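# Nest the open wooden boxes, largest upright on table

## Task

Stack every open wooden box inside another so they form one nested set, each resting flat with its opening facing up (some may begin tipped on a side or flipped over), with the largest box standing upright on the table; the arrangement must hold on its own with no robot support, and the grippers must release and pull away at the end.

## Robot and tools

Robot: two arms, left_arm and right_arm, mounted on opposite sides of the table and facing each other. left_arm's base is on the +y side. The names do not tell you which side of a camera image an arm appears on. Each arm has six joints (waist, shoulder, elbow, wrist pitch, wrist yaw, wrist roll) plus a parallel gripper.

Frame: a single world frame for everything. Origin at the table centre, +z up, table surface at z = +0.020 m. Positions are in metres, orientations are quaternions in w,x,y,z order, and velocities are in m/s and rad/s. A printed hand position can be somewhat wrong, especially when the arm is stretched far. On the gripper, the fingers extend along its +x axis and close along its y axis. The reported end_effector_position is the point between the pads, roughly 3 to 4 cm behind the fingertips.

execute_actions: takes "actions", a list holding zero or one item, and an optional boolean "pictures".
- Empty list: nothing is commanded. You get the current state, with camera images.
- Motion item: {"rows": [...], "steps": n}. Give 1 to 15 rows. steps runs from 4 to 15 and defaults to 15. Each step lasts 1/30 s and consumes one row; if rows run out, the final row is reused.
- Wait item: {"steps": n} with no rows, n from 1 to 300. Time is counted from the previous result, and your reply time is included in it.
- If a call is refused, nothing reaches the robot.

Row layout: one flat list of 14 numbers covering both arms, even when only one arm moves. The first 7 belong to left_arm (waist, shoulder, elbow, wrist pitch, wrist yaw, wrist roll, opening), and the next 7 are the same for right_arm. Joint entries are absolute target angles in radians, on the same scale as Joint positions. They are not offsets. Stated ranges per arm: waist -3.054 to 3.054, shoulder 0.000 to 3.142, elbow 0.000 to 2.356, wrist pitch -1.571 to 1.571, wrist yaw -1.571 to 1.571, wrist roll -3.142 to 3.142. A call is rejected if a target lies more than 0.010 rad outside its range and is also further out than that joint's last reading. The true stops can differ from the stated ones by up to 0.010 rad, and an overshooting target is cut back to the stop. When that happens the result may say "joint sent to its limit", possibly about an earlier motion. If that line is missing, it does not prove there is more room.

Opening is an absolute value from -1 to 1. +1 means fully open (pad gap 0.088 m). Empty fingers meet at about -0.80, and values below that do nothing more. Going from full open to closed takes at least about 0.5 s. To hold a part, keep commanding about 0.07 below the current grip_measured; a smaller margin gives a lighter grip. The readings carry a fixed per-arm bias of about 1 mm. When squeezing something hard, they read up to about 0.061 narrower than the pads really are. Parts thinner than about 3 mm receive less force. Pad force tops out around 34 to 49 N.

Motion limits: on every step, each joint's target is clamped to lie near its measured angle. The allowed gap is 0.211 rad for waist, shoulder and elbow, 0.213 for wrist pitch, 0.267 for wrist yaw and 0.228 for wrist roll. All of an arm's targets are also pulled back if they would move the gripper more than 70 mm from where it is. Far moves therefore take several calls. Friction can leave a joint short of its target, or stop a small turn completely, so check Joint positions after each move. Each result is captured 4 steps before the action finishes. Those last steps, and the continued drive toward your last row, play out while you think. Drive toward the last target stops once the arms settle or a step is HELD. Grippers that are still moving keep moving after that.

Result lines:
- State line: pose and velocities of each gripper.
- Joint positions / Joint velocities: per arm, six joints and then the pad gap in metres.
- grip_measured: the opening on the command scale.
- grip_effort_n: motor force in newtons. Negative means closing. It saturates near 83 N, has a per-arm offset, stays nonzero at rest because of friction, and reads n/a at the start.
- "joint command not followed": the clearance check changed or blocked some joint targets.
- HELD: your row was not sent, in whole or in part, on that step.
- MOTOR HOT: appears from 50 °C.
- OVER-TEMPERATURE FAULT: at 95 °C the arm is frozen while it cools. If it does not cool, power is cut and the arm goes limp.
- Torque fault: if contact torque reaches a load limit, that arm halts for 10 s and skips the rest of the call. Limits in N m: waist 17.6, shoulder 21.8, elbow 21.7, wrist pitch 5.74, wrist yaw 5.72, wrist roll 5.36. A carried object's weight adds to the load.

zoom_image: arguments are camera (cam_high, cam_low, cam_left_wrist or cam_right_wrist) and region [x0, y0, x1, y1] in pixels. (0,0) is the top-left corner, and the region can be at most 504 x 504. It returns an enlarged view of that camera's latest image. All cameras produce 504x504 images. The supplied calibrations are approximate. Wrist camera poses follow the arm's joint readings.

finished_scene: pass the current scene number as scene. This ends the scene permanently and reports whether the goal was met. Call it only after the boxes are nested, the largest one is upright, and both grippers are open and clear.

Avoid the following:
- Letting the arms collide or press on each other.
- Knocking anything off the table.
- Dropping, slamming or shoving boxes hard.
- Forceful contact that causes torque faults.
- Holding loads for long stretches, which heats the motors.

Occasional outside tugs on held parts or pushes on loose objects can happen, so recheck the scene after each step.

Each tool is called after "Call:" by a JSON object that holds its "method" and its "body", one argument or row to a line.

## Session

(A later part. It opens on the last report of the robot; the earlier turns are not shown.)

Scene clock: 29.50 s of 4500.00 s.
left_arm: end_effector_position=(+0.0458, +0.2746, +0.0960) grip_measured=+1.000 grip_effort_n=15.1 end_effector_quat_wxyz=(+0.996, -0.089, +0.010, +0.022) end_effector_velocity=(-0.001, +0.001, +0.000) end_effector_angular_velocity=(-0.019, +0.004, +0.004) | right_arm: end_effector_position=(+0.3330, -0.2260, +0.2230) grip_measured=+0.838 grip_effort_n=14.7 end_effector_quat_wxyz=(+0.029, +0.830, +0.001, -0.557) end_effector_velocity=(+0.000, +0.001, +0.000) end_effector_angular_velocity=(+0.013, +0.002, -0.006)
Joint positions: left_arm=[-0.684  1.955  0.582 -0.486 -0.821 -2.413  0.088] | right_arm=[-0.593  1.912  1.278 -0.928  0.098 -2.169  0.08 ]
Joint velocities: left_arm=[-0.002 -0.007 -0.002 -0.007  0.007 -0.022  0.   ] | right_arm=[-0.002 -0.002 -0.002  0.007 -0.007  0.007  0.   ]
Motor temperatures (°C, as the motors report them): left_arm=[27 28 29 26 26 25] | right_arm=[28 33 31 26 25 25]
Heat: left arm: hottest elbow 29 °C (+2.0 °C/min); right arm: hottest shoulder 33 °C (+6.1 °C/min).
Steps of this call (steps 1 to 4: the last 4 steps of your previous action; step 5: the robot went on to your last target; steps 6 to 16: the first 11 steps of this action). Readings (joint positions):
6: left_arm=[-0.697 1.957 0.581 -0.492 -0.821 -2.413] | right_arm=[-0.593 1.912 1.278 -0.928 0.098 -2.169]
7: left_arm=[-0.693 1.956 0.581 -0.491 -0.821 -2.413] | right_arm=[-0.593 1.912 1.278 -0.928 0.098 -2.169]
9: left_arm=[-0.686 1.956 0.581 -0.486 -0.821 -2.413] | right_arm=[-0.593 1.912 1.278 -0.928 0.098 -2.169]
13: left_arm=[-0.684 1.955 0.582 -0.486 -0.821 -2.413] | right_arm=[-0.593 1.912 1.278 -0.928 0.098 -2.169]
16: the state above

Call:
{"method": "execute_actions", "body": {
  "actions": [
    {"rows":[[-0.5,1.5,0.4,-0.35,-0.5,-2.0,1,-0.593,1.912,1.278,-0.928,0.098,-2.169,0.84]],"steps":15}
  ]
}}

Call:
{"method": "execute_actions", "body": {
  "actions": [
    {"rows":[[-0.276,1.4,0.315,-0.25,-0.085,-1.571,1,-0.593,1.912,1.278,-0.928,0.098,-2.169,0.84]],"steps":15}
  ]
}}

Call:
{"method": "execute_actions", "body": {
  "actions": [
    {"steps":15}
  ],
  "pictures": true
}}

Scene clock: 30.77 s of 4500.00 s.
left_arm: end_effector_position=(+0.0352, +0.2796, +0.1060) grip_measured=+1.000 grip_effort_n=15.1 end_effector_quat_wxyz=(+0.979, -0.080, +0.185, +0.036) end_effector_velocity=(-0.067, -0.106, +0.043) end_effector_angular_velocity=(-0.341, +0.289, -0.407) | right_arm: end_effector_position=(+0.3330, -0.2260, +0.2230) grip_measured=+0.838 grip_effort_n=15.1 end_effector_quat_wxyz=(+0.029, +0.830, +0.001, -0.557) end_effector_velocity=(+0.001, +0.001, +0.001) end_effector_angular_velocity=(-0.007, -0.009, +0.023)
Joint positions: left_arm=[-0.516  1.574  0.417 -0.356 -0.524 -2.039  0.088] | right_arm=[-0.593  1.912  1.278 -0.928  0.098 -2.169  0.08 ]
Joint velocities: left_arm=[ 0.085 -0.667 -0.012  0.051  0.139  0.271  0.   ] | right_arm=[ 0.002 -0.002 -0.002  0.007  0.007 -0.022 -0.   ]
Motor temperatures (°C, as the motors report them): left_arm=[27 28 29 26 26 25] | right_arm=[28 33 31 26 25 25]
Heat: left arm: hottest elbow 29 °C (+2.0 °C/min); right arm: hottest shoulder 33 °C (+5.9 °C/min).
Steps of this call (steps 1 to 4: the last 4 steps of your previous action; steps 5 to 15: the robot went on to your last target; steps 16 to 27: nothing new was sent; steps 28 to 38: the first 11 steps of this action). Readings (joint positions):
28: left_arm=[-0.675 1.928 0.566 -0.472 -0.799 -2.387] | right_arm=[-0.593 1.912 1.278 -0.928 0.098 -2.169]
29: left_arm=[-0.649 1.908 0.544 -0.420 -0.726 -2.335] | right_arm=[-0.593 1.912 1.278 -0.928 0.098 -2.169]
31: left_arm=[-0.591 1.842 0.485 -0.406 -0.634 -2.239] | right_arm=[-0.593 1.912 1.278 -0.928 0.098 -2.169]
35: left_arm=[-0.530 1.677 0.423 -0.370 -0.547 -2.085] | right_arm=[-0.593 1.912 1.278 -0.928 0.098 -2.169]
38: the state above

Scene clock: 31.27 s of 4500.00 s.
left_arm: end_effector_position=(+0.0332, +0.2868, +0.0986) grip_measured=+1.000 grip_effort_n=15.1 end_effector_quat_wxyz=(+0.936, -0.019, +0.352, +0.016) end_effector_velocity=(+0.002, +0.005, +0.003) end_effector_angular_velocity=(+0.100, +0.151, -0.117) | right_arm: end_effector_position=(+0.3330, -0.2260, +0.2230) grip_measured=+0.838 grip_effort_n=15.6 end_effector_quat_wxyz=(+0.029, +0.830, +0.001, -0.557) end_effector_velocity=(-0.001, -0.002, +0.000) end_effector_angular_velocity=(-0.013, -0.002, +0.006)
Joint positions: left_arm=[-0.276  1.412  0.323 -0.261 -0.151 -1.624  0.088] | right_arm=[-0.593  1.912  1.278 -0.928  0.098 -2.169  0.08 ]
Joint velocities: left_arm=[ 0.159 -0.066 -0.042  0.022  0.183  0.315  0.   ] | right_arm=[ 0.002 -0.002 -0.002 -0.007  0.007 -0.007 -0.   ]
Motor temperatures (°C, as the motors report them): left_arm=[27 28 29 26 26 25] | right_arm=[28 33 31 26 25 25]
Heat: left arm: hottest elbow 29 °C (+1.9 °C/min); right arm: hottest shoulder 33 °C (+5.8 °C/min).
Steps of this call (steps 1 to 4: the last 4 steps of your previous action; steps 5 to 15: the first 11 steps of this action). Readings (joint positions):
5: left_arm=[-0.494 1.516 0.399 -0.340 -0.477 -1.984] | right_arm=[-0.593 1.912 1.278 -0.928 0.098 -2.169]
6: left_arm=[-0.450 1.493 0.382 -0.313 -0.408 -1.932] | right_arm=[-0.593 1.912 1.278 -0.928 0.098 -2.169]
8: left_arm=[-0.366 1.451 0.353 -0.292 -0.303 -1.836] | right_arm=[-0.593 1.912 1.278 -0.928 0.098 -2.169]
12: left_arm=[-0.302 1.422 0.328 -0.267 -0.177 -1.674] | right_arm=[-0.593 1.912 1.278 -0.928 0.098 -2.169]
15: the state above

Scene clock: 31.77 s of 4500.00 s.
left_arm: end_effector_position=(+0.0337, +0.2865, +0.0993) grip_measured=+1.000 grip_effort_n=15.1 end_effector_quat_wxyz=(+0.933, -0.012, +0.359, +0.010) end_effector_velocity=(+0.001, +0.009, +0.001) end_effector_angular_velocity=(+0.021, -0.007, +0.030) | right_arm: end_effector_position=(+0.3330, -0.2260, +0.2230) grip_measured=+0.838 grip_effort_n=15.1 end_effector_quat_wxyz=(+0.029, +0.830, +0.001, -0.557) end_effector_velocity=(+0.001, -0.002, +0.002) end_effector_angular_velocity=(-0.008, -0.005, +0.003)
Joint positions: left_arm=[-0.257  1.404  0.318 -0.255 -0.131 -1.586  0.088] | right_arm=[-0.593  1.912  1.278 -0.928  0.098 -2.169  0.08 ]
Joint velocities: left_arm=[ 0.002 -0.002 -0.002 -0.037 -0.007 -0.007  0.   ] | right_arm=[-0.002 -0.002  0.002 -0.007  0.007 -0.007 -0.   ]
Motor temperatures (°C, as the motors report them): left_arm=[27 28 29 26 26 25] | right_arm=[28 34 31 26 25 25]
Heat: left arm: hottest elbow 29 °C (+1.9 °C/min); right arm: hottest shoulder 34 °C (+7.6 °C/min).
Kept back: nothing.
Steps of this call (steps 1 to 4: the last 4 steps of your previous action; steps 5 to 15: the robot went on to your last target). Readings (joint positions):
1: left_arm=[-0.271 1.410 0.322 -0.259 -0.146 -1.615] | right_arm=[-0.593 1.912 1.278 -0.928 0.098 -2.169]
2: left_arm=[-0.268 1.408 0.321 -0.258 -0.142 -1.608] | right_arm=[-0.593 1.912 1.278 -0.928 0.098 -2.169]
4: left_arm=[-0.263 1.406 0.320 -0.257 -0.137 -1.598] | right_arm=[-0.593 1.912 1.278 -0.928 0.098 -2.169]
8: left_arm=[-0.258 1.404 0.319 -0.256 -0.133 -1.590] | right_arm=[-0.593 1.912 1.278 -0.928 0.098 -2.169]
15: the state above
camera_calibration (this result's frames):
cam_left_wrist: T_world_to_cam=[[0.0280387, -0.999242, -0.026999, 0.304346], [-0.877856, -0.0116962, -0.478781, 0.114208], [0.478103, 0.0371257, -0.877519, 0.134805], [0, 0, 0, 1]] pos_world=[0.0272743, 0.300446, 0.181192]
cam_right_wrist: T_world_to_cam=[[-0.0665906, 0.994948, -0.0751252, 0.27809], [0.776346, 0.0989619, 0.622489, -0.343704], [0.626779, -0.0168713, -0.779014, 0.0434989], [0, 0, 0, 1]] pos_world=[0.258087, -0.241937, 0.26873]

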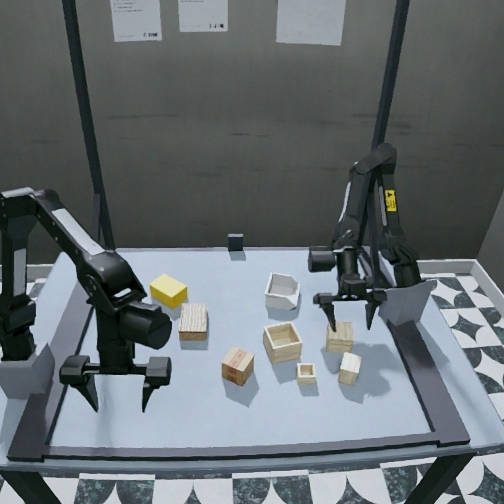

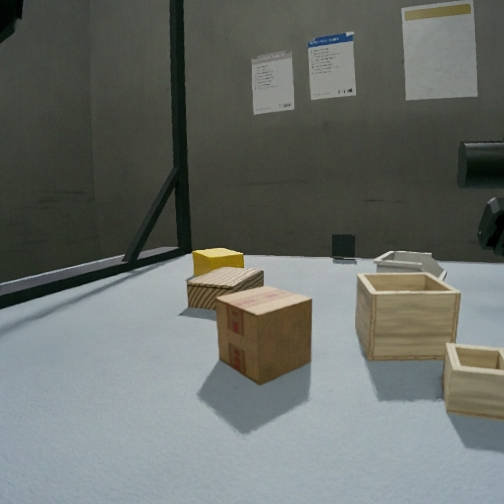

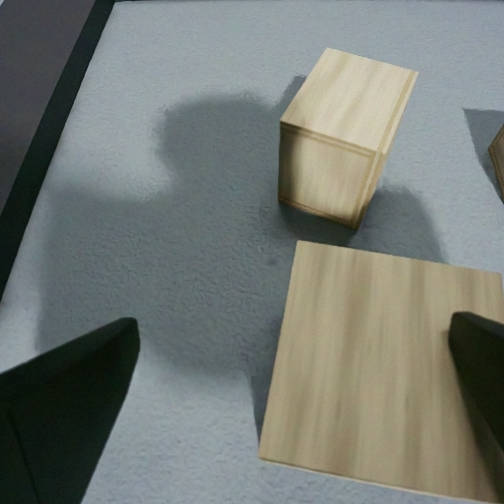

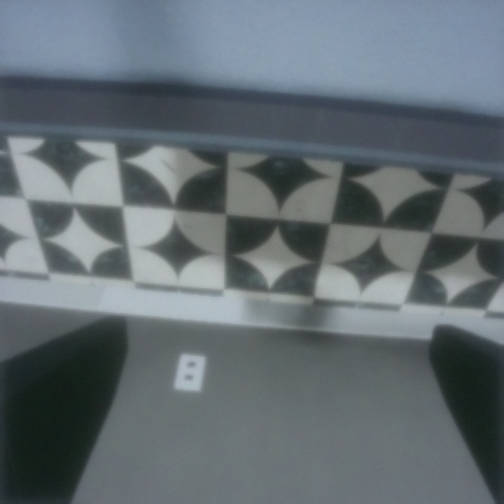

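Call:
{"method": "execute_actions", "body": {
  "actions": [
    {"rows":[[-0.255,1.3,0.376,-0.35,-0.085,0.0,1,-0.593,1.912,1.278,-0.928,0.098,-2.169,0.84]],"steps":15}
  ]
}}

Call:
{"method": "execute_actions", "body": {
  "actions": [
    {"rows":[[-0.255,1.3,0.376,-0.35,-0.085,1.68,1,-0.593,1.912,1.278,-0.928,0.098,-2.169,0.84]],"steps":15}
  ]
}}

Call:
{"method": "execute_actions", "body": {
  "actions": [
    {"rows":[[-0.255,1.5,0.376,-0.2,-0.085,1.68,1,-0.593,1.912,1.278,-0.928,0.098,-2.169,0.84]],"steps":15}
  ]
}}

Call:
{"method": "execute_actions", "body": {
  "actions": [
    {"rows":[[-0.255,1.712,0.376,0.0,-0.085,1.68,1,-0.593,1.912,1.278,-0.928,0.098,-2.169,0.84]],"steps":15}
  ]
}}

Call:
{"method": "execute_actions", "body": {
  "actions": [
    {"steps":10}
  ],
  "pictures": true
}}

Scene clock: 32.73 s of 4500.00 s.
left_arm: end_effector_position=(+0.0190, +0.2652, +0.1141) grip_measured=+1.000 grip_effort_n=14.7 end_effector_quat_wxyz=(+0.906, +0.204, +0.354, -0.111) end_effector_velocity=(+0.010, -0.025, +0.036) end_effector_angular_velocity=(+0.888, -0.205, -0.956) | right_arm: end_effector_position=(+0.3330, -0.2260, +0.2230) grip_measured=+0.838 grip_effort_n=15.1 end_effector_quat_wxyz=(+0.029, +0.830, +0.001, -0.557) end_effector_velocity=(-0.001, -0.002, -0.000) end_effector_angular_velocity=(-0.004, +0.010, +0.004)
Joint positions: left_arm=[-0.247  1.308  0.373 -0.338 -0.105 -1.074  0.088] | right_arm=[-0.593  1.912  1.278 -0.928  0.098 -2.169  0.08 ]
Joint velocities: left_arm=[ 0.066 -0.066  0.051 -0.022 -0.11   1.385  0.   ] | right_arm=[-0.002 -0.002 -0.002 -0.007 -0.007 -0.007  0.   ]
Motor temperatures (°C, as the motors report them): left_arm=[27 28 29 26 26 25] | right_arm=[28 34 31 26 25 25]
Heat: left arm: hottest elbow 29 °C (+1.8 °C/min); right arm: hottest shoulder 34 °C (+7.3 °C/min).
Steps of this call (steps 1 to 15: the robot went on to your last target; steps 16 to 18: nothing new was sent; steps 19 to 29: the first 11 steps of this action). Readings (joint positions):
19: left_arm=[-0.254 1.396 0.322 -0.262 -0.131 -1.561] | right_arm=[-0.593 1.912 1.278 -0.928 0.098 -2.169]
20: left_arm=[-0.250 1.378 0.330 -0.288 -0.120 -1.506] | right_arm=[-0.593 1.912 1.278 -0.928 0.098 -2.169]
22: left_arm=[-0.252 1.343 0.346 -0.311 -0.097 -1.406] | right_arm=[-0.593 1.912 1.278 -0.928 0.098 -2.169]
26: left_arm=[-0.253 1.316 0.367 -0.333 -0.095 -1.215] | right_arm=[-0.593 1.912 1.278 -0.928 0.098 -2.169]
29: the state above

Scene clock: 33.23 s of 4500.00 s.
left_arm: end_effector_position=(+0.0204, +0.2501, +0.1269) grip_measured=+1.000 grip_effort_n=14.7 end_effector_quat_wxyz=(+0.800, +0.483, +0.271, -0.230) end_effector_velocity=(-0.006, -0.032, +0.016) end_effector_angular_velocity=(+0.915, -0.160, -0.956) | right_arm: end_effector_position=(+0.3330, -0.2260, +0.2230) grip_measured=+0.838 grip_effort_n=15.1 end_effector_quat_wxyz=(+0.029, +0.830, +0.001, -0.557) end_effector_velocity=(-0.003, -0.000, -0.001) end_effector_angular_velocity=(+0.011, +0.035, +0.004)
Joint positions: left_arm=[-0.226  1.287  0.4   -0.331 -0.134 -0.383  0.088] | right_arm=[-0.593  1.912  1.278 -0.928  0.098 -2.169  0.08 ]
Joint velocities: left_arm=[ 0.012 -0.037  0.046  0.037 -0.007  1.355  0.   ] | right_arm=[-0.007 -0.002 -0.002 -0.007 -0.037 -0.007 -0.   ]
Motor temperatures (°C, as the motors report them): left_arm=[27 28 29 26 26 25] | right_arm=[28 34 31 26 25 25]
Heat: left arm: hottest elbow 29 °C (+1.8 °C/min); right arm: hottest shoulder 34 °C (+7.2 °C/min).
Steps of this call (steps 1 to 4: the last 4 steps of your previous action; steps 5 to 15: the first 11 steps of this action). Readings (joint positions):
5: left_arm=[-0.237 1.300 0.382 -0.339 -0.119 -0.843] | right_arm=[-0.593 1.912 1.278 -0.928 0.098 -2.169]
6: left_arm=[-0.235 1.298 0.384 -0.339 -0.121 -0.796] | right_arm=[-0.593 1.912 1.278 -0.928 0.098 -2.169]
8: left_arm=[-0.232 1.295 0.388 -0.338 -0.126 -0.704] | right_arm=[-0.593 1.912 1.278 -0.928 0.098 -2.169]
12: left_arm=[-0.228 1.290 0.394 -0.334 -0.132 -0.521] | right_arm=[-0.593 1.912 1.278 -0.928 0.098 -2.169]
15: the state above

Scene clock: 33.73 s of 4500.00 s.
left_arm: end_effector_position=(+0.0375, +0.2194, +0.1295) grip_measured=+1.000 grip_effort_n=16.0 end_effector_quat_wxyz=(+0.609, +0.719, +0.138, -0.306) end_effector_velocity=(+0.003, -0.058, -0.003) end_effector_angular_velocity=(+0.904, -0.224, -0.942) | right_arm: end_effector_position=(+0.3330, -0.2260, +0.2230) grip_measured=+0.838 grip_effort_n=15.1 end_effector_quat_wxyz=(+0.029, +0.830, +0.001, -0.557) end_effector_velocity=(+0.001, -0.003, -0.001) end_effector_angular_velocity=(-0.016, +0.000, +0.000)
Joint positions: left_arm=[-0.195  1.409  0.441 -0.173 -0.17   0.335  0.088] | right_arm=[-0.593  1.912  1.278 -0.928  0.098 -2.169  0.08 ]
Joint velocities: left_arm=[-0.002  0.12   0.061  0.242  0.022  1.341  0.   ] | right_arm=[-0.002  0.002 -0.002 -0.007  0.007 -0.007 -0.   ]
Motor temperatures (°C, as the motors report them): left_arm=[27 28 29 26 26 25] | right_arm=[28 34 31 26 25 25]
Heat: left arm: hottest elbow 29 °C (+1.8 °C/min); right arm: hottest shoulder 34 °C (+7.1 °C/min).
Steps of this call (steps 1 to 4: the last 4 steps of your previous action; steps 5 to 15: the first 11 steps of this action). Readings (joint positions):
5: left_arm=[-0.225 1.295 0.407 -0.315 -0.134 -0.151] | right_arm=[-0.593 1.912 1.278 -0.928 0.098 -2.169]
6: left_arm=[-0.223 1.317 0.412 -0.304 -0.137 -0.098] | right_arm=[-0.593 1.912 1.278 -0.928 0.098 -2.169]
8: left_arm=[-0.205 1.351 0.421 -0.250 -0.176 0.002] | right_arm=[-0.593 1.912 1.278 -0.928 0.098 -2.169]
12: left_arm=[-0.195 1.395 0.434 -0.198 -0.172 0.195] | right_arm=[-0.593 1.912 1.278 -0.928 0.098 -2.169]
15: the state above

Scene clock: 34.23 s of 4500.00 s.
left_arm: end_effector_position=(+0.0496, +0.1893, +0.1160) grip_measured=+1.000 grip_effort_n=24.0 end_effector_quat_wxyz=(+0.352, +0.867, -0.004, -0.351) end_effector_velocity=(+0.025, -0.011, -0.023) end_effector_angular_velocity=(+0.922, -0.331, -0.737) | right_arm: end_effector_position=(+0.3330, -0.2260, +0.2230) grip_measured=+0.838 grip_effort_n=15.1 end_effector_quat_wxyz=(+0.029, +0.830, +0.001, -0.557) end_effector_velocity=(+0.001, -0.001, +0.001) end_effector_angular_velocity=(+0.003, +0.003, +0.016)
Joint positions: left_arm=[-0.19   1.558  0.469  0.03  -0.145  1.014  0.088] | right_arm=[-0.593  1.912  1.278 -0.928  0.098 -2.169  0.08 ]
Joint velocities: left_arm=[-0.002  0.208  0.022  0.183 -0.022  1.223  0.   ] | right_arm=[-0.007 -0.007 -0.007  0.007 -0.007 -0.022 -0.   ]
Motor temperatures (°C, as the motors report them): left_arm=[27 28 29 26 26 25] | right_arm=[28 34 31 26 25 25]
Heat: left arm: hottest elbow 29 °C (+1.8 °C/min); right arm: hottest shoulder 34 °C (+7.0 °C/min).
Steps of this call (steps 1 to 4: the last 4 steps of your previous action; steps 5 to 15: the first 11 steps of this action). Readings (joint positions):
5: left_arm=[-0.199 1.430 0.450 -0.133 -0.160 0.563] | right_arm=[-0.593 1.912 1.278 -0.928 0.098 -2.169]
6: left_arm=[-0.198 1.450 0.450 -0.101 -0.160 0.616] | right_arm=[-0.593 1.912 1.278 -0.928 0.098 -2.169]
8: left_arm=[-0.194 1.497 0.452 -0.034 -0.158 0.710] | right_arm=[-0.593 1.912 1.278 -0.928 0.098 -2.169]
12: left_arm=[-0.190 1.534 0.466 0.005 -0.138 0.888] | right_arm=[-0.593 1.912 1.278 -0.928 0.098 -2.169]
15: the state above

Scene clock: 34.57 s of 4500.00 s.
left_arm: end_effector_position=(+0.0580, +0.2021, +0.1008) grip_measured=+1.000 grip_effort_n=20.7 end_effector_quat_wxyz=(+0.121, +0.931, -0.059, -0.339) end_effector_velocity=(-0.022, +0.167, -0.155) end_effector_angular_velocity=(+1.623, +0.367, -0.513) | right_arm: end_effector_position=(+0.3330, -0.2260, +0.2230) grip_measured=+0.838 grip_effort_n=15.1 end_effector_quat_wxyz=(+0.029, +0.830, +0.001, -0.557) end_effector_velocity=(+0.000, -0.003, +0.002) end_effector_angular_velocity=(-0.008, -0.005, +0.003)
Joint positions: left_arm=[-0.206  1.632  0.462  0.045 -0.158  1.479  0.088] | right_arm=[-0.593  1.912  1.278 -0.928  0.098 -2.169  0.08 ]
Joint velocities: left_arm=[-0.085  0.242 -0.149 -0.315  0.564  1.297  0.   ] | right_arm=[-0.002 -0.007 -0.002 -0.007  0.007 -0.007 -0.   ]
Motor temperatures (°C, as the motors report them): left_arm=[27 28 29 26 26 25] | right_arm=[28 34 31 26 25 25]
Heat: left arm: hottest elbow 29 °C (+1.7 °C/min); right arm: hottest shoulder 34 °C (+6.9 °C/min).
Kept back: nothing.
Steps of this call (steps 1 to 4: the last 4 steps of your previous action; steps 5 to 10: the robot went on to your last target). Readings (joint positions):
1: left_arm=[-0.190 1.565 0.469 0.036 -0.146 1.056] | right_arm=[-0.593 1.912 1.278 -0.928 0.098 -2.169]
2: left_arm=[-0.191 1.572 0.470 0.041 -0.149 1.099] | right_arm=[-0.593 1.912 1.278 -0.928 0.098 -2.169]
4: left_arm=[-0.194 1.586 0.470 0.047 -0.153 1.187] | right_arm=[-0.593 1.912 1.278 -0.928 0.098 -2.169]
8: left_arm=[-0.201 1.617 0.468 0.049 -0.160 1.378] | right_arm=[-0.593 1.912 1.278 -0.928 0.098 -2.169]
10: the state above
camera_calibration (this result's frames):
cam_left_wrist: T_world_to_cam=[[0.0697524, 0.963017, -0.260254, -0.156187], [0.35761, 0.219411, 0.90773, -0.122773], [0.931262, -0.156386, -0.329081, 0.0851786], [0, 0, 0, 1]] pos_world=[-0.0245244, 0.19067, 0.0988267]
cam_right_wrist: T_world_to_cam=[[-0.0665906, 0.994948, -0.0751252, 0.27809], [0.776346, 0.0989619, 0.622489, -0.343704], [0.626779, -0.0168713, -0.779014, 0.0434989], [0, 0, 0, 1]] pos_world=[0.258087, -0.241937, 0.26873]

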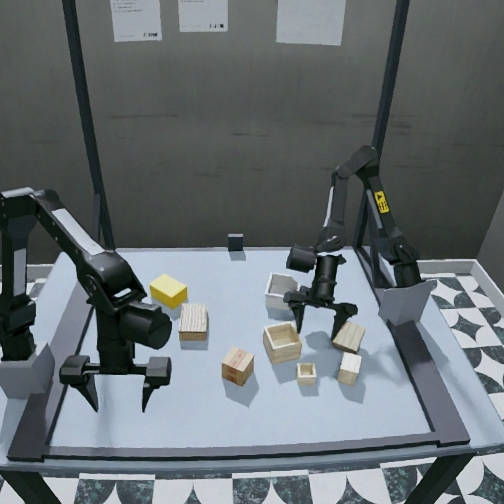

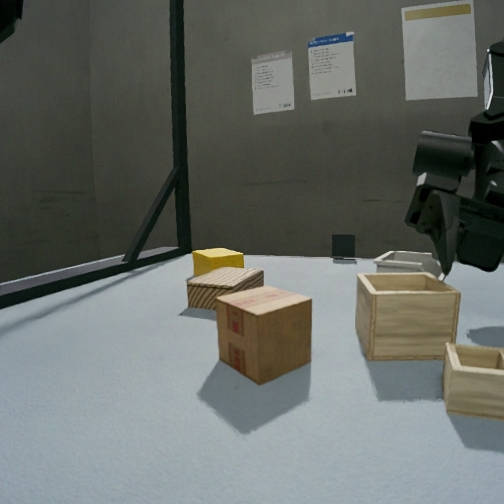

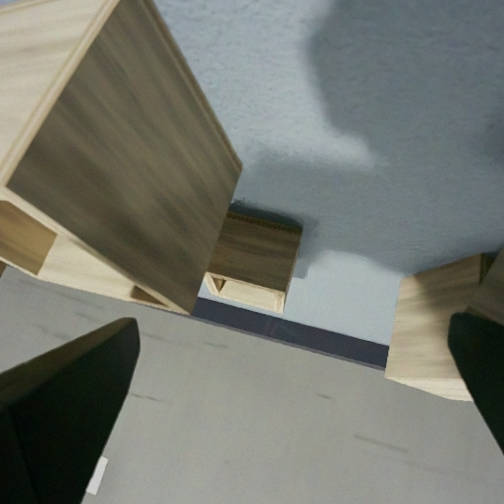

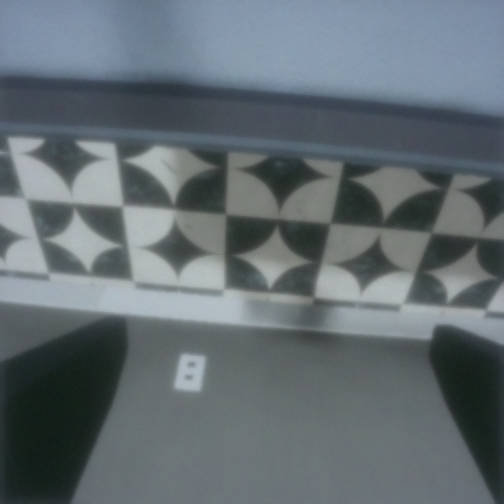

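Swept into B. Back up and look.

Call:
{"method": "execute_actions", "body": {
  "actions": [
    {"rows":[[-0.255,1.3,0.376,-0.35,-0.085,1.68,1,-0.593,1.912,1.278,-0.928,0.098,-2.169,0.84]],"steps":15}
  ]
}}

Call:
{"method": "execute_actions", "body": {
  "actions": [
    {"steps":20}
  ],
  "pictures": true
}}

Call:
{"method": "zoom_image", "body": {
  "camera": "cam_high",
  "region": [240, 240, 440, 400]
}}

Scene clock: 35.07 s of 4500.00 s.
left_arm: end_effector_position=(+0.0192, +0.2660, +0.1073) grip_measured=+1.000 grip_effort_n=15.6 end_effector_quat_wxyz=(-0.030, +0.925, -0.034, -0.378) end_effector_velocity=(-0.031, -0.001, +0.036) end_effector_angular_velocity=(-0.070, -0.007, -0.059) | right_arm: end_effector_position=(+0.3330, -0.2260, +0.2230) grip_measured=+0.838 grip_effort_n=15.1 end_effector_quat_wxyz=(+0.029, +0.830, +0.001, -0.557) end_effector_velocity=(-0.000, +0.001, +0.002) end_effector_angular_velocity=(+0.017, -0.000, -0.005)
Joint positions: left_arm=[-0.255  1.344  0.375 -0.321 -0.087  1.673  0.088] | right_arm=[-0.593  1.912  1.278 -0.928  0.098 -2.169  0.08 ]
Joint velocities: left_arm=[-0.007 -0.32  -0.002 -0.227 -0.007 -0.007  0.   ] | right_arm=[-0.002 -0.007 -0.002  0.007 -0.007  0.007 -0.   ]
Motor temperatures (°C, as the motors report them): left_arm=[27 28 29 26 26 25] | right_arm=[28 34 31 26 25 25]
Heat: left arm: hottest elbow 29 °C (+1.7 °C/min); right arm: hottest shoulder 34 °C (+6.8 °C/min).
Steps of this call (steps 1 to 4: the robot went on to your last target; steps 5 to 15: the first 11 steps of this action). Readings (joint positions):
5: left_arm=[-0.255 1.692 0.376 -0.036 -0.087 1.623] | right_arm=[-0.593 1.912 1.278 -0.928 0.098 -2.169]
6: left_arm=[-0.255 1.662 0.370 -0.092 -0.087 1.636] | right_arm=[-0.593 1.912 1.278 -0.928 0.098 -2.169]
8: left_arm=[-0.255 1.569 0.368 -0.174 -0.087 1.653] | right_arm=[-0.593 1.912 1.278 -0.928 0.098 -2.169]
12: left_arm=[-0.255 1.400 0.375 -0.290 -0.087 1.669] | right_arm=[-0.593 1.912 1.278 -0.928 0.098 -2.169]
15: the state above

Scene clock: 35.73 s of 4500.00 s.
left_arm: end_effector_position=(+0.0158, +0.2662, +0.1113) grip_measured=+1.000 grip_effort_n=15.6 end_effector_quat_wxyz=(-0.029, +0.925, -0.039, -0.378) end_effector_velocity=(-0.001, +0.004, -0.001) end_effector_angular_velocity=(+0.013, +0.009, +0.017) | right_arm: end_effector_position=(+0.3330, -0.2260, +0.2230) grip_measured=+0.838 grip_effort_n=14.7 end_effector_quat_wxyz=(+0.029, +0.830, +0.001, -0.557) end_effector_velocity=(-0.003, -0.004, +0.001) end_effector_angular_velocity=(-0.012, +0.015, +0.002)
Joint positions: left_arm=[-0.255  1.308  0.375 -0.348 -0.087  1.677  0.088] | right_arm=[-0.593  1.912  1.278 -0.928  0.098 -2.169  0.08 ]
Joint velocities: left_arm=[-0.002  0.002  0.002 -0.022  0.007 -0.007  0.   ] | right_arm=[-0.002 -0.007 -0.002 -0.022 -0.007 -0.007 -0.   ]
Motor temperatures (°C, as the motors report them): left_arm=[27 28 29 26 26 25] | right_arm=[28 34 31 26 25 25]
Heat: left arm: hottest elbow 29 °C (+1.7 °C/min); right arm: hottest shoulder 34 °C (+6.7 °C/min).
Kept back: nothing.
Steps of this call (steps 1 to 4: the last 4 steps of your previous action; steps 5 to 20: the robot went on to your last target). Readings (joint positions):
1: left_arm=[-0.255 1.335 0.375 -0.329 -0.087 1.674] | right_arm=[-0.593 1.912 1.278 -0.928 0.098 -2.169]
2: left_arm=[-0.255 1.329 0.375 -0.334 -0.087 1.675] | right_arm=[-0.593 1.912 1.278 -0.928 0.098 -2.169]
4: left_arm=[-0.255 1.321 0.375 -0.340 -0.087 1.676] | right_arm=[-0.593 1.912 1.278 -0.928 0.098 -2.169]
8: left_arm=[-0.255 1.312 0.375 -0.346 -0.087 1.677] | right_arm=[-0.593 1.912 1.278 -0.928 0.098 -2.169]
20: the state above
camera_calibration (this result's frames):
cam_left_wrist: T_world_to_cam=[[0.135676, 0.990381, 0.0271437, -0.252544], [0.420709, -0.0823955, 0.903446, -0.0514661], [0.896993, -0.111156, -0.427842, 0.137496], [0, 0, 0, 1]] pos_world=[-0.0674163, 0.261158, 0.112178]
cam_right_wrist: T_world_to_cam=[[-0.0665906, 0.994948, -0.0751252, 0.27809], [0.776346, 0.0989619, 0.622489, -0.343704], [0.626779, -0.0168713, -0.779014, 0.0434989], [0, 0, 0, 1]] pos_world=[0.258087, -0.241937, 0.26873]

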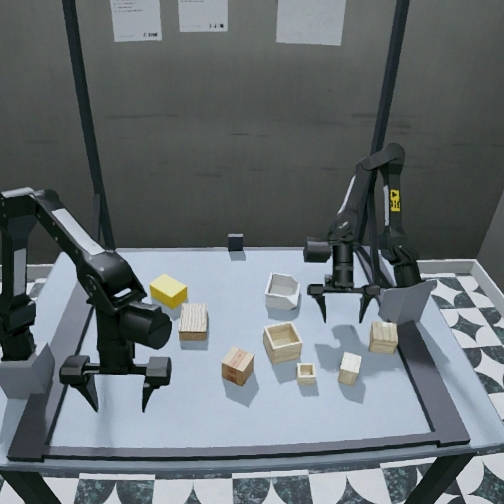

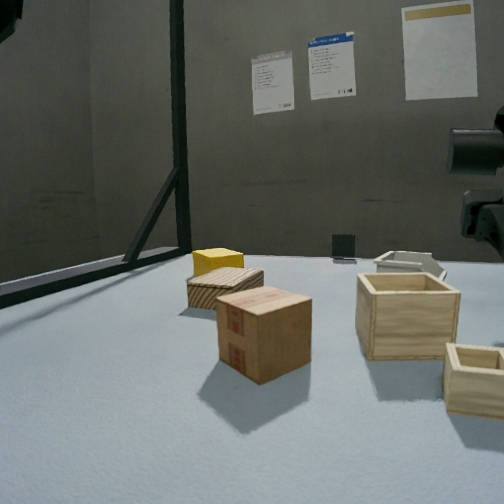

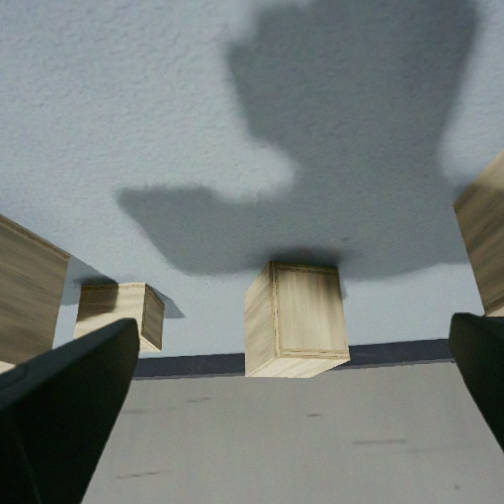

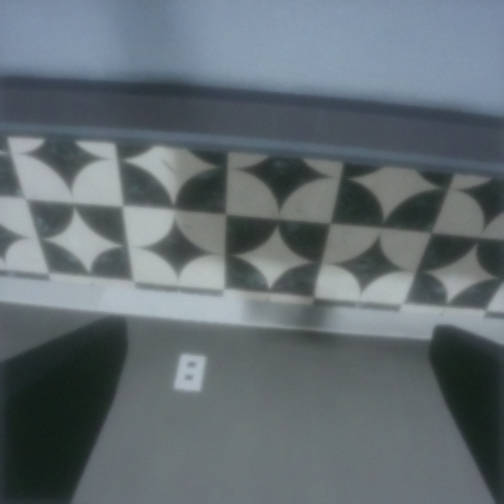

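Region (240, 240, 440, 400) of cam_high's 504x504 image, scaled by 2.520, with more detail than that image has; it fills the top 403 rows of this view, and the rest is white.

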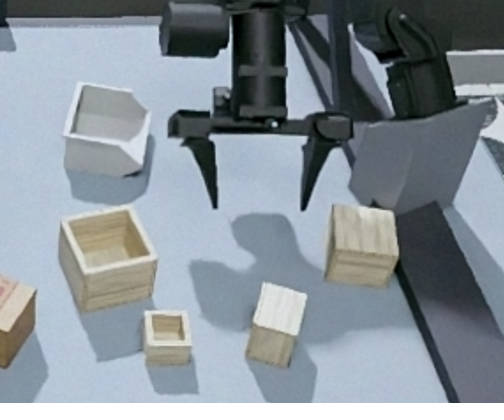

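Call:
{"method": "execute_actions", "body": {
  "actions": [
    {"rows":[[0.2,1.3,0.38,-0.8,0.2,1.4,1,-0.593,1.912,1.278,-0.928,0.098,-2.169,0.84]],"steps":15}
  ]
}}

Call:
{"method": "execute_actions", "body": {
  "actions": [
    {"rows":[[0.72,1.7,0.38,-0.79,0.52,1.232,1,-0.593,1.912,1.278,-0.928,0.098,-2.169,0.84]],"steps":15}
  ]
}}

Call:
{"method": "execute_actions", "body": {
  "actions": [
    {"steps":20}
  ],
  "pictures": true
}}

Scene clock: 36.47 s of 4500.00 s.
left_arm: end_effector_position=(+0.0148, +0.2987, +0.1132) grip_measured=+1.000 grip_effort_n=15.1 end_effector_quat_wxyz=(+0.081, +0.890, +0.090, -0.440) end_effector_velocity=(-0.000, +0.002, -0.000) end_effector_angular_velocity=(+0.007, -0.005, +0.006) | right_arm: end_effector_position=(+0.3330, -0.2260, +0.2230) grip_measured=+0.838 grip_effort_n=15.6 end_effector_quat_wxyz=(+0.029, +0.830, +0.001, -0.557) end_effector_velocity=(+0.000, +0.002, +0.003) end_effector_angular_velocity=(+0.016, -0.002, +0.010)
Joint positions: left_arm=[-0.104  1.305  0.381 -0.51   0.083  1.517  0.088] | right_arm=[-0.593  1.912  1.278 -0.928  0.098 -2.169  0.08 ]
Joint velocities: left_arm=[-0.007 -0.002 -0.002 -0.007 -0.007 -0.007  0.   ] | right_arm=[-0.002 -0.007  0.002  0.007 -0.007 -0.007 -0.   ]
Motor temperatures (°C, as the motors report them): left_arm=[27 28 29 26 26 25] | right_arm=[28 34 31 26 25 25]
Heat: left arm: hottest elbow 29 °C (+1.6 °C/min); right arm: hottest shoulder 34 °C (+6.6 °C/min).
Kept back: nothing.
A step of this action was HELD (marked below), so the last 4 steps of it were dropped. An arm can still carry out its HELD step.
Steps of this call (steps 1 to 11: the robot went on to your last target; steps 12 to 22: the first 11 steps of this action). Readings (joint positions):
12: left_arm=[-0.243 1.308 0.376 -0.366 -0.057 1.656] | right_arm=[-0.593 1.912 1.278 -0.928 0.098 -2.169]
13: left_arm=[-0.199 1.306 0.382 -0.416 0.009 1.603] | right_arm=[-0.593 1.912 1.278 -0.928 0.098 -2.169]
15: left_arm=[-0.105 1.305 0.383 -0.510 0.085 1.520] | right_arm=[-0.593 1.912 1.278 -0.928 0.098 -2.169]
16: left_arm=[-0.088 1.305 0.379 -0.521 0.081 1.517] | right_arm=[-0.593 1.912 1.278 -0.928 0.098 -2.169] HELD
17: left_arm=[-0.092 1.305 0.377 -0.519 0.081 1.517] | right_arm=[-0.593 1.912 1.278 -0.928 0.098 -2.169] HELD
18: left_arm=[-0.097 1.305 0.377 -0.514 0.081 1.517] | right_arm=[-0.593 1.912 1.278 -0.928 0.098 -2.169] HELD
19: left_arm=[-0.101 1.305 0.379 -0.509 0.082 1.517] | right_arm=[-0.593 1.912 1.278 -0.928 0.098 -2.169] HELD
20: left_arm=[-0.102 1.305 0.381 -0.509 0.083 1.517] | right_arm=[-0.593 1.912 1.278 -0.928 0.098 -2.169] HELD
21: left_arm=[-0.103 1.305 0.381 -0.509 0.083 1.517] | right_arm=[-0.593 1.912 1.278 -0.928 0.098 -2.169] HELD
22: the state above HELD
joint command not followed: on one or more control steps a check withheld the commanded joint targets of the left arm, and it was not sent them on those steps. On the call's last step the targets were still withheld.
cause: the commanded joint targets would bring two parts of the arm too close to each other (joints 1 (waist) to 6 (wrist roll) lie between them); next, command targets that bring no two parts of the arm closer together.

Scene clock: 36.83 s of 4500.00 s.
left_arm: end_effector_position=(+0.0148, +0.2988, +0.1132) grip_measured=+1.000 grip_effort_n=15.1 end_effector_quat_wxyz=(+0.081, +0.890, +0.091, -0.440) end_effector_velocity=(-0.000, +0.003, -0.001) end_effector_angular_velocity=(+0.011, -0.004, +0.009) | right_arm: end_effector_position=(+0.3330, -0.2260, +0.2230) grip_measured=+0.838 grip_effort_n=15.1 end_effector_quat_wxyz=(+0.029, +0.830, +0.001, -0.557) end_effector_velocity=(-0.001, -0.000, +0.001) end_effector_angular_velocity=(+0.005, +0.007, -0.008)
Joint positions: left_arm=[-0.104  1.305  0.381 -0.51   0.083  1.517  0.088] | right_arm=[-0.593  1.912  1.278 -0.928  0.098 -2.169  0.08 ]
Joint velocities: left_arm=[-0.007  0.002 -0.002 -0.007 -0.007 -0.007  0.   ] | right_arm=[-0.002 -0.002  0.002 -0.007 -0.007  0.007 -0.   ]
Motor temperatures (°C, as the motors report them): left_arm=[27 28 29 26 26 25] | right_arm=[28 34 31 26 25 25]
Heat: left arm: hottest elbow 29 °C (+1.6 °C/min); right arm: hottest shoulder 34 °C (+6.5 °C/min).
Kept back: nothing.
A step of this action was HELD (marked below), so the last 4 steps of it were dropped. An arm can still carry out its HELD step.
Steps of this call (steps 1 to 11: the first 11 steps of this action). Readings (joint positions):
1: left_arm=[-0.104 1.305 0.381 -0.510 0.083 1.517] | right_arm=[-0.593 1.912 1.278 -0.928 0.098 -2.169] HELD
2: left_arm=[-0.104 1.305 0.381 -0.510 0.083 1.517] | right_arm=[-0.593 1.912 1.278 -0.928 0.098 -2.169] HELD
3: left_arm=[-0.104 1.305 0.381 -0.510 0.083 1.517] | right_arm=[-0.593 1.912 1.278 -0.928 0.098 -2.169] HELD
4: left_arm=[-0.104 1.305 0.381 -0.510 0.083 1.517] | right_arm=[-0.593 1.912 1.278 -0.928 0.098 -2.169] HELD
5: left_arm=[-0.104 1.305 0.381 -0.510 0.083 1.517] | right_arm=[-0.593 1.912 1.278 -0.928 0.098 -2.169] HELD
6: left_arm=[-0.104 1.305 0.381 -0.510 0.083 1.517] | right_arm=[-0.593 1.912 1.278 -0.928 0.098 -2.169] HELD
7: left_arm=[-0.104 1.305 0.381 -0.510 0.083 1.517] | right_arm=[-0.593 1.912 1.278 -0.928 0.098 -2.169] HELD
8: left_arm=[-0.104 1.305 0.381 -0.510 0.083 1.517] | right_arm=[-0.593 1.912 1.278 -0.928 0.098 -2.169] HELD
9: left_arm=[-0.104 1.305 0.381 -0.510 0.083 1.517] | right_arm=[-0.593 1.912 1.278 -0.928 0.098 -2.169] HELD
10: left_arm=[-0.104 1.305 0.381 -0.510 0.083 1.517] | right_arm=[-0.593 1.912 1.278 -0.928 0.098 -2.169] HELD
11: the state above HELD
joint command not followed: on one or more control steps a check withheld the commanded joint targets of the left arm, and it was not sent them on those steps. On the call's last step the targets were still withheld.
cause: the commanded joint targets would bring two parts of the arm too close to each other (its gripper and another part of the arm, with joints 1 (waist) to 6 (wrist roll) between them); next, command targets that bring no two parts of the arm closer together.

Scene clock: 37.50 s of 4500.00 s.
left_arm: end_effector_position=(+0.0148, +0.2988, +0.1132) grip_measured=+1.000 grip_effort_n=15.1 end_effector_quat_wxyz=(+0.081, +0.890, +0.091, -0.440) end_effector_velocity=(-0.000, +0.005, +0.000) end_effector_angular_velocity=(+0.023, -0.002, +0.007) | right_arm: end_effector_position=(+0.3330, -0.2260, +0.2230) grip_measured=+0.838 grip_effort_n=15.1 end_effector_quat_wxyz=(+0.029, +0.830, +0.001, -0.557) end_effector_velocity=(-0.001, -0.004, +0.001) end_effector_angular_velocity=(-0.020, +0.003, -0.001)
Joint positions: left_arm=[-0.104  1.305  0.381 -0.51   0.083  1.517  0.088] | right_arm=[-0.593  1.912  1.278 -0.928  0.098 -2.169  0.08 ]
Joint velocities: left_arm=[-0.002 -0.002 -0.002 -0.022 -0.007  0.007  0.   ] | right_arm=[-0.002 -0.002  0.002 -0.022  0.007 -0.007 -0.   ]
Motor temperatures (°C, as the motors report them): left_arm=[27 28 29 26 26 25] | right_arm=[28 34 31 26 25 25]
Heat: left arm: hottest elbow 29 °C (+1.6 °C/min); right arm: hottest shoulder 34 °C (+6.4 °C/min).
Kept back: nothing.
Steps of this call (steps 1 to 20: nothing new was sent). Readings (joint positions):
1: left_arm=[-0.104 1.305 0.381 -0.510 0.083 1.517] | right_arm=[-0.593 1.912 1.278 -0.928 0.098 -2.169]
2: left_arm=[-0.104 1.305 0.381 -0.510 0.083 1.517] | right_arm=[-0.593 1.912 1.278 -0.928 0.098 -2.169]
4: left_arm=[-0.104 1.305 0.381 -0.510 0.083 1.517] | right_arm=[-0.593 1.912 1.278 -0.928 0.098 -2.169]
8: left_arm=[-0.104 1.305 0.381 -0.510 0.083 1.517] | right_arm=[-0.593 1.912 1.278 -0.928 0.098 -2.169]
20: the state above
camera_calibration (this result's frames):
cam_left_wrist: T_world_to_cam=[[-0.191787, 0.979025, -0.0687668, -0.265644], [0.533311, 0.16278, 0.830109, -0.116715], [0.823891, 0.12253, -0.553344, 0.0882528], [0, 0, 0, 1]] pos_world=[-0.0614119, 0.268257, 0.127453]
cam_right_wrist: T_world_to_cam=[[-0.0665906, 0.994948, -0.0751252, 0.27809], [0.776346, 0.0989619, 0.622489, -0.343704], [0.626779, -0.0168713, -0.779014, 0.0434989], [0, 0, 0, 1]] pos_world=[0.258087, -0.241937, 0.26873]

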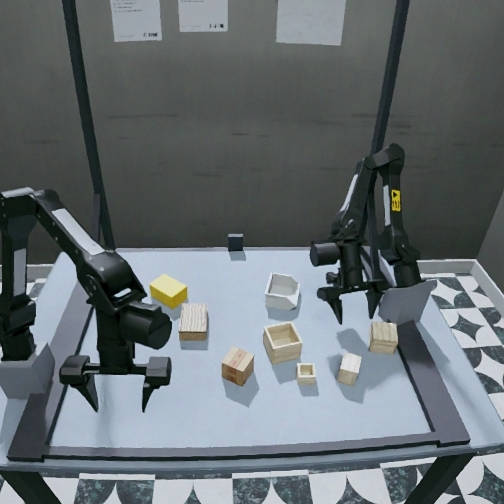

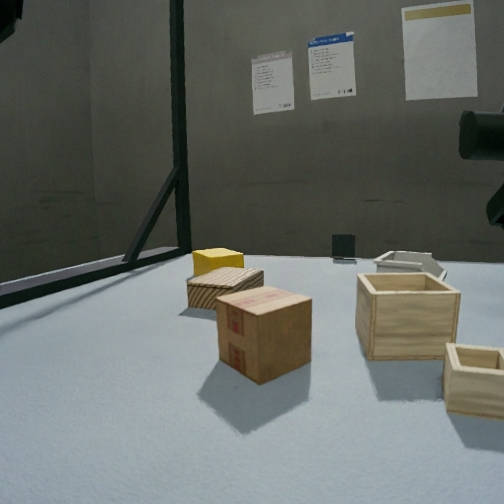

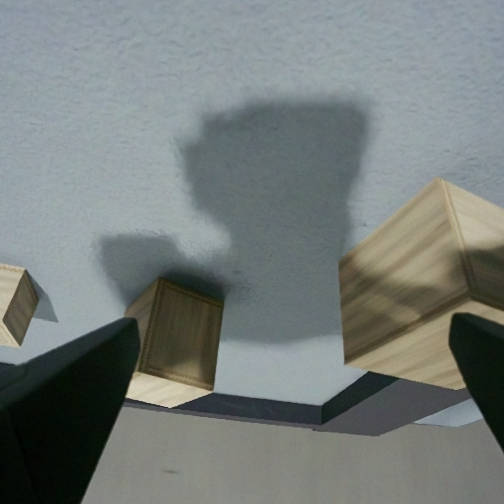

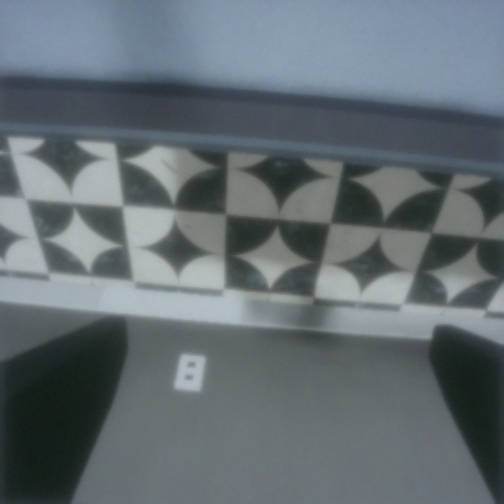

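Call:
{"method": "execute_actions", "body": {
  "actions": [
    {"rows":[[-0.1,1.5,0.9,-0.9,0.1,1.4,1,-0.593,1.912,1.278,-0.928,0.098,-2.169,0.84]],"steps":15}
  ]
}}

Call:
{"method": "execute_actions", "body": {
  "actions": [
    {"rows":[[0.4,1.8,0.9,-1.0,0.6,1.3,1,-0.593,1.912,1.278,-0.928,0.098,-2.169,0.84]],"steps":15}
  ]
}}

Call:
{"method": "execute_actions", "body": {
  "actions": [
    {"rows":[[0.72,1.85,0.5,-0.76,0.52,1.232,1,-0.593,1.912,1.278,-0.928,0.098,-2.169,0.84]],"steps":15}
  ]
}}

Call:
{"method": "execute_actions", "body": {
  "actions": [
    {"steps":20}
  ],
  "pictures": true
}}

Scene clock: 38.07 s of 4500.00 s.
left_arm: end_effector_position=(+0.0105, +0.2914, +0.1183) grip_measured=+1.000 grip_effort_n=15.1 end_effector_quat_wxyz=(+0.087, +0.881, +0.149, -0.440) end_effector_velocity=(-0.022, -0.056, +0.036) end_effector_angular_velocity=(+0.121, +0.022, +0.410) | right_arm: end_effector_position=(+0.3330, -0.2260, +0.2230) grip_measured=+0.838 grip_effort_n=15.6 end_effector_quat_wxyz=(+0.029, +0.830, +0.001, -0.557) end_effector_velocity=(-0.004, -0.004, -0.001) end_effector_angular_velocity=(-0.018, +0.018, +0.005)
Joint positions: left_arm=[-0.104  1.396  0.497 -0.635  0.089  1.463  0.088] | right_arm=[-0.593  1.912  1.278 -0.928  0.098 -2.169  0.08 ]
Joint velocities: left_arm=[-0.002  0.339  0.545 -0.549  0.007 -0.227  0.   ] | right_arm=[ 0.002 -0.002 -0.002 -0.022 -0.007 -0.007 -0.   ]
Motor temperatures (°C, as the motors report them): left_arm=[27 28 29 26 26 25] | right_arm=[28 34 31 26 25 25]
Heat: left arm: hottest elbow 29 °C (+1.6 °C/min); right arm: hottest shoulder 34 °C (+6.3 °C/min).
Steps of this call (steps 1 to 6: nothing new was sent; steps 7 to 17: the first 11 steps of this action). Readings (joint positions):
7: left_arm=[-0.104 1.305 0.381 -0.510 0.083 1.517] | right_arm=[-0.593 1.912 1.278 -0.928 0.098 -2.169]
8: left_arm=[-0.104 1.306 0.382 -0.513 0.083 1.517] | right_arm=[-0.593 1.912 1.278 -0.928 0.098 -2.169]
10: left_arm=[-0.104 1.314 0.392 -0.527 0.083 1.513] | right_arm=[-0.593 1.912 1.278 -0.928 0.098 -2.169]
14: left_arm=[-0.104 1.359 0.444 -0.581 0.086 1.486] | right_arm=[-0.593 1.912 1.278 -0.928 0.098 -2.169]
17: the state above

Scene clock: 38.57 s of 4500.00 s.
left_arm: end_effector_position=(+0.0025, +0.2618, +0.1357) grip_measured=+1.000 grip_effort_n=15.1 end_effector_quat_wxyz=(+0.181, +0.800, +0.288, -0.494) end_effector_velocity=(+0.023, -0.075, +0.030) end_effector_angular_velocity=(-0.461, +0.534, +0.908) | right_arm: end_effector_position=(+0.3330, -0.2260, +0.2230) grip_measured=+0.838 grip_effort_n=14.7 end_effector_quat_wxyz=(+0.029, +0.830, +0.001, -0.557) end_effector_velocity=(-0.003, -0.006, -0.002) end_effector_angular_velocity=(-0.029, +0.008, +0.001)
Joint positions: left_arm=[ 0.041  1.599  0.763 -0.895  0.283  1.354  0.088] | right_arm=[-0.593  1.912  1.278 -0.928  0.098 -2.169  0.08 ]
Joint velocities: left_arm=[ 0.554  0.545  0.486 -0.344  0.681 -0.183  0.   ] | right_arm=[ 0.002 -0.002 -0.007 -0.022  0.007 -0.007 -0.   ]
Motor temperatures (°C, as the motors report them): left_arm=[27 28 29 26 26 25] | right_arm=[28 34 31 26 25 25]
Heat: left arm: hottest elbow 29 °C (+1.6 °C/min); right arm: hottest shoulder 34 °C (+6.2 °C/min).
Steps of this call (steps 1 to 4: the last 4 steps of your previous action; steps 5 to 15: the first 11 steps of this action). Readings (joint positions):
5: left_arm=[-0.102 1.444 0.590 -0.732 0.095 1.434] | right_arm=[-0.593 1.912 1.278 -0.928 0.098 -2.169]
6: left_arm=[-0.098 1.453 0.608 -0.749 0.105 1.427] | right_arm=[-0.593 1.912 1.278 -0.928 0.098 -2.169]
8: left_arm=[-0.077 1.479 0.644 -0.783 0.134 1.410] | right_arm=[-0.593 1.912 1.278 -0.928 0.098 -2.169]
12: left_arm=[-0.014 1.544 0.711 -0.853 0.213 1.376] | right_arm=[-0.593 1.912 1.278 -0.928 0.098 -2.169]
15: the state above

Scene clock: 39.07 s of 4500.00 s.
left_arm: end_effector_position=(+0.0296, +0.2867, +0.1271) grip_measured=+1.000 grip_effort_n=15.1 end_effector_quat_wxyz=(+0.328, +0.662, +0.412, -0.534) end_effector_velocity=(+0.037, +0.181, -0.051) end_effector_angular_velocity=(-0.171, +0.173, +0.887) | right_arm: end_effector_position=(+0.3330, -0.2260, +0.2230) grip_measured=+0.838 grip_effort_n=14.7 end_effector_quat_wxyz=(+0.029, +0.830, +0.001, -0.557) end_effector_velocity=(+0.002, +0.000, +0.001) end_effector_angular_velocity=(+0.015, +0.002, -0.011)
Joint positions: left_arm=[ 0.305  1.786  0.716 -0.855  0.488  1.274  0.088] | right_arm=[-0.593  1.912  1.278 -0.928  0.098 -2.169  0.08 ]
Joint velocities: left_arm=[ 0.559  0.222 -0.554  0.286  0.11  -0.154  0.   ] | right_arm=[-0.007 -0.002 -0.002  0.007 -0.007  0.007 -0.   ]
Motor temperatures (°C, as the motors report them): left_arm=[27 28 29 26 26 25] | right_arm=[28 34 31 26 25 25]
Heat: left arm: hottest elbow 29 °C (+1.5 °C/min); right arm: hottest shoulder 34 °C (+6.1 °C/min).
Steps of this call (steps 1 to 4: the last 4 steps of your previous action; steps 5 to 15: the first 11 steps of this action). Readings (joint positions):
5: left_arm=[0.137 1.684 0.824 -0.943 0.403 1.328] | right_arm=[-0.593 1.912 1.278 -0.928 0.098 -2.169]
6: left_arm=[0.155 1.697 0.827 -0.943 0.419 1.323] | right_arm=[-0.593 1.912 1.278 -0.928 0.098 -2.169]
8: left_arm=[0.186 1.719 0.821 -0.935 0.445 1.313] | right_arm=[-0.593 1.912 1.278 -0.928 0.098 -2.169]
12: left_arm=[0.250 1.760 0.770 -0.890 0.475 1.289] | right_arm=[-0.593 1.912 1.278 -0.928 0.098 -2.169]
15: the state above

Scene clock: 39.73 s of 4500.00 s.
left_arm: end_effector_position=(+0.0423, +0.3560, +0.1261) grip_measured=+1.000 grip_effort_n=15.1 end_effector_quat_wxyz=(+0.489, +0.514, +0.497, -0.500) end_effector_velocity=(+0.006, +0.013, +0.005) end_effector_angular_velocity=(-0.094, -0.015, +0.144) | right_arm: end_effector_position=(+0.3330, -0.2260, +0.2230) grip_measured=+0.838 grip_effort_n=14.7 end_effector_quat_wxyz=(+0.029, +0.830, +0.001, -0.557) end_effector_velocity=(-0.004, -0.006, -0.001) end_effector_angular_velocity=(-0.022, +0.018, +0.014)
Joint positions: left_arm=[ 0.698  1.843  0.51  -0.764  0.515  1.236  0.088] | right_arm=[-0.593  1.912  1.278 -0.928  0.098 -2.169  0.08 ]
Joint velocities: left_arm=[ 0.149  0.007 -0.037  0.022  0.007 -0.022  0.   ] | right_arm=[-0.002 -0.007 -0.007 -0.022 -0.007 -0.022 -0.   ]
Motor temperatures (°C, as the motors report them): left_arm=[27 28 29 26 26 25] | right_arm=[28 34 31 26 25 25]
Heat: left arm: hottest elbow 29 °C (+1.5 °C/min); right arm: hottest shoulder 34 °C (+6.0 °C/min).
Kept back: nothing.
Steps of this call (steps 1 to 4: the last 4 steps of your previous action; steps 5 to 20: the robot went on to your last target). Readings (joint positions):
1: left_arm=[0.324 1.794 0.697 -0.844 0.492 1.269] | right_arm=[-0.593 1.912 1.278 -0.928 0.098 -2.169]
2: left_arm=[0.344 1.800 0.678 -0.835 0.495 1.265] | right_arm=[-0.593 1.912 1.278 -0.928 0.098 -2.169]
4: left_arm=[0.385 1.811 0.641 -0.818 0.500 1.258] | right_arm=[-0.593 1.912 1.278 -0.928 0.098 -2.169]
8: left_arm=[0.472 1.827 0.579 -0.793 0.507 1.247] | right_arm=[-0.593 1.912 1.278 -0.928 0.098 -2.169]
20: the state above
camera_calibration (this result's frames):
cam_left_wrist: T_world_to_cam=[[-0.997605, 0.0599193, -0.0345457, 0.0414968], [0.0440258, 0.935347, 0.350982, -0.345268], [0.0533428, 0.348621, -0.935745, 0.066059], [0, 0, 0, 1]] pos_world=[0.0530743, 0.297429, 0.184431]
cam_right_wrist: T_world_to_cam=[[-0.0665906, 0.994948, -0.0751252, 0.27809], [0.776346, 0.0989619, 0.622489, -0.343704], [0.626779, -0.0168713, -0.779014, 0.0434989], [0, 0, 0, 1]] pos_world=[0.258087, -0.241937, 0.26873]

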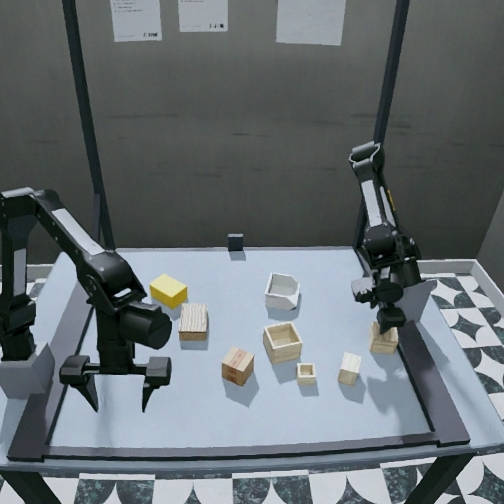

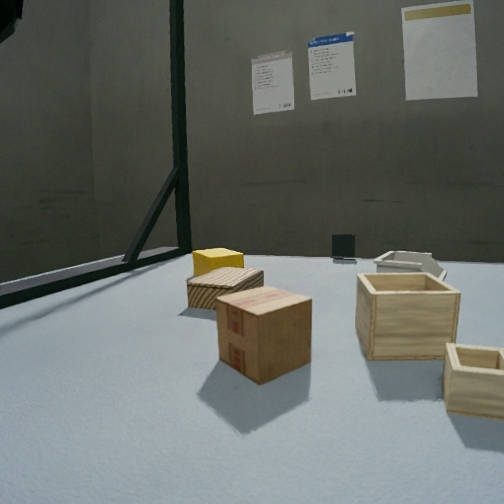

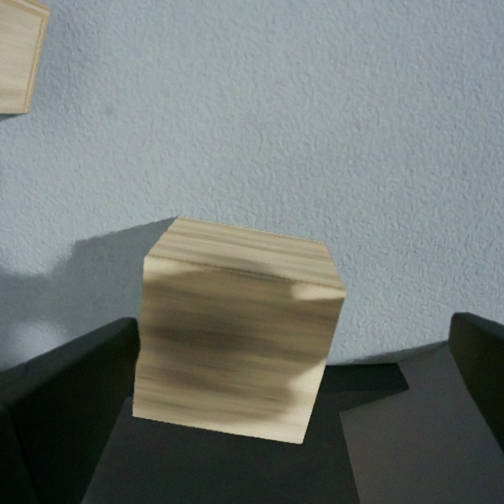

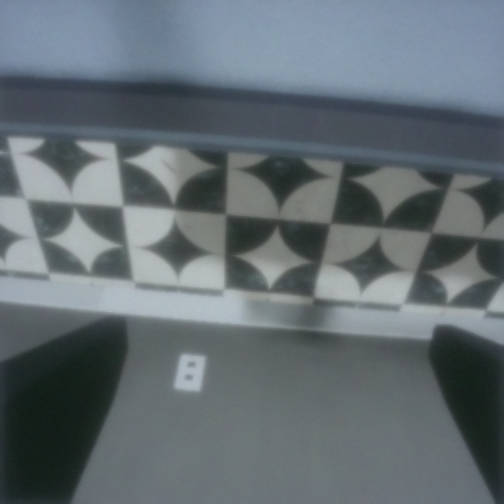

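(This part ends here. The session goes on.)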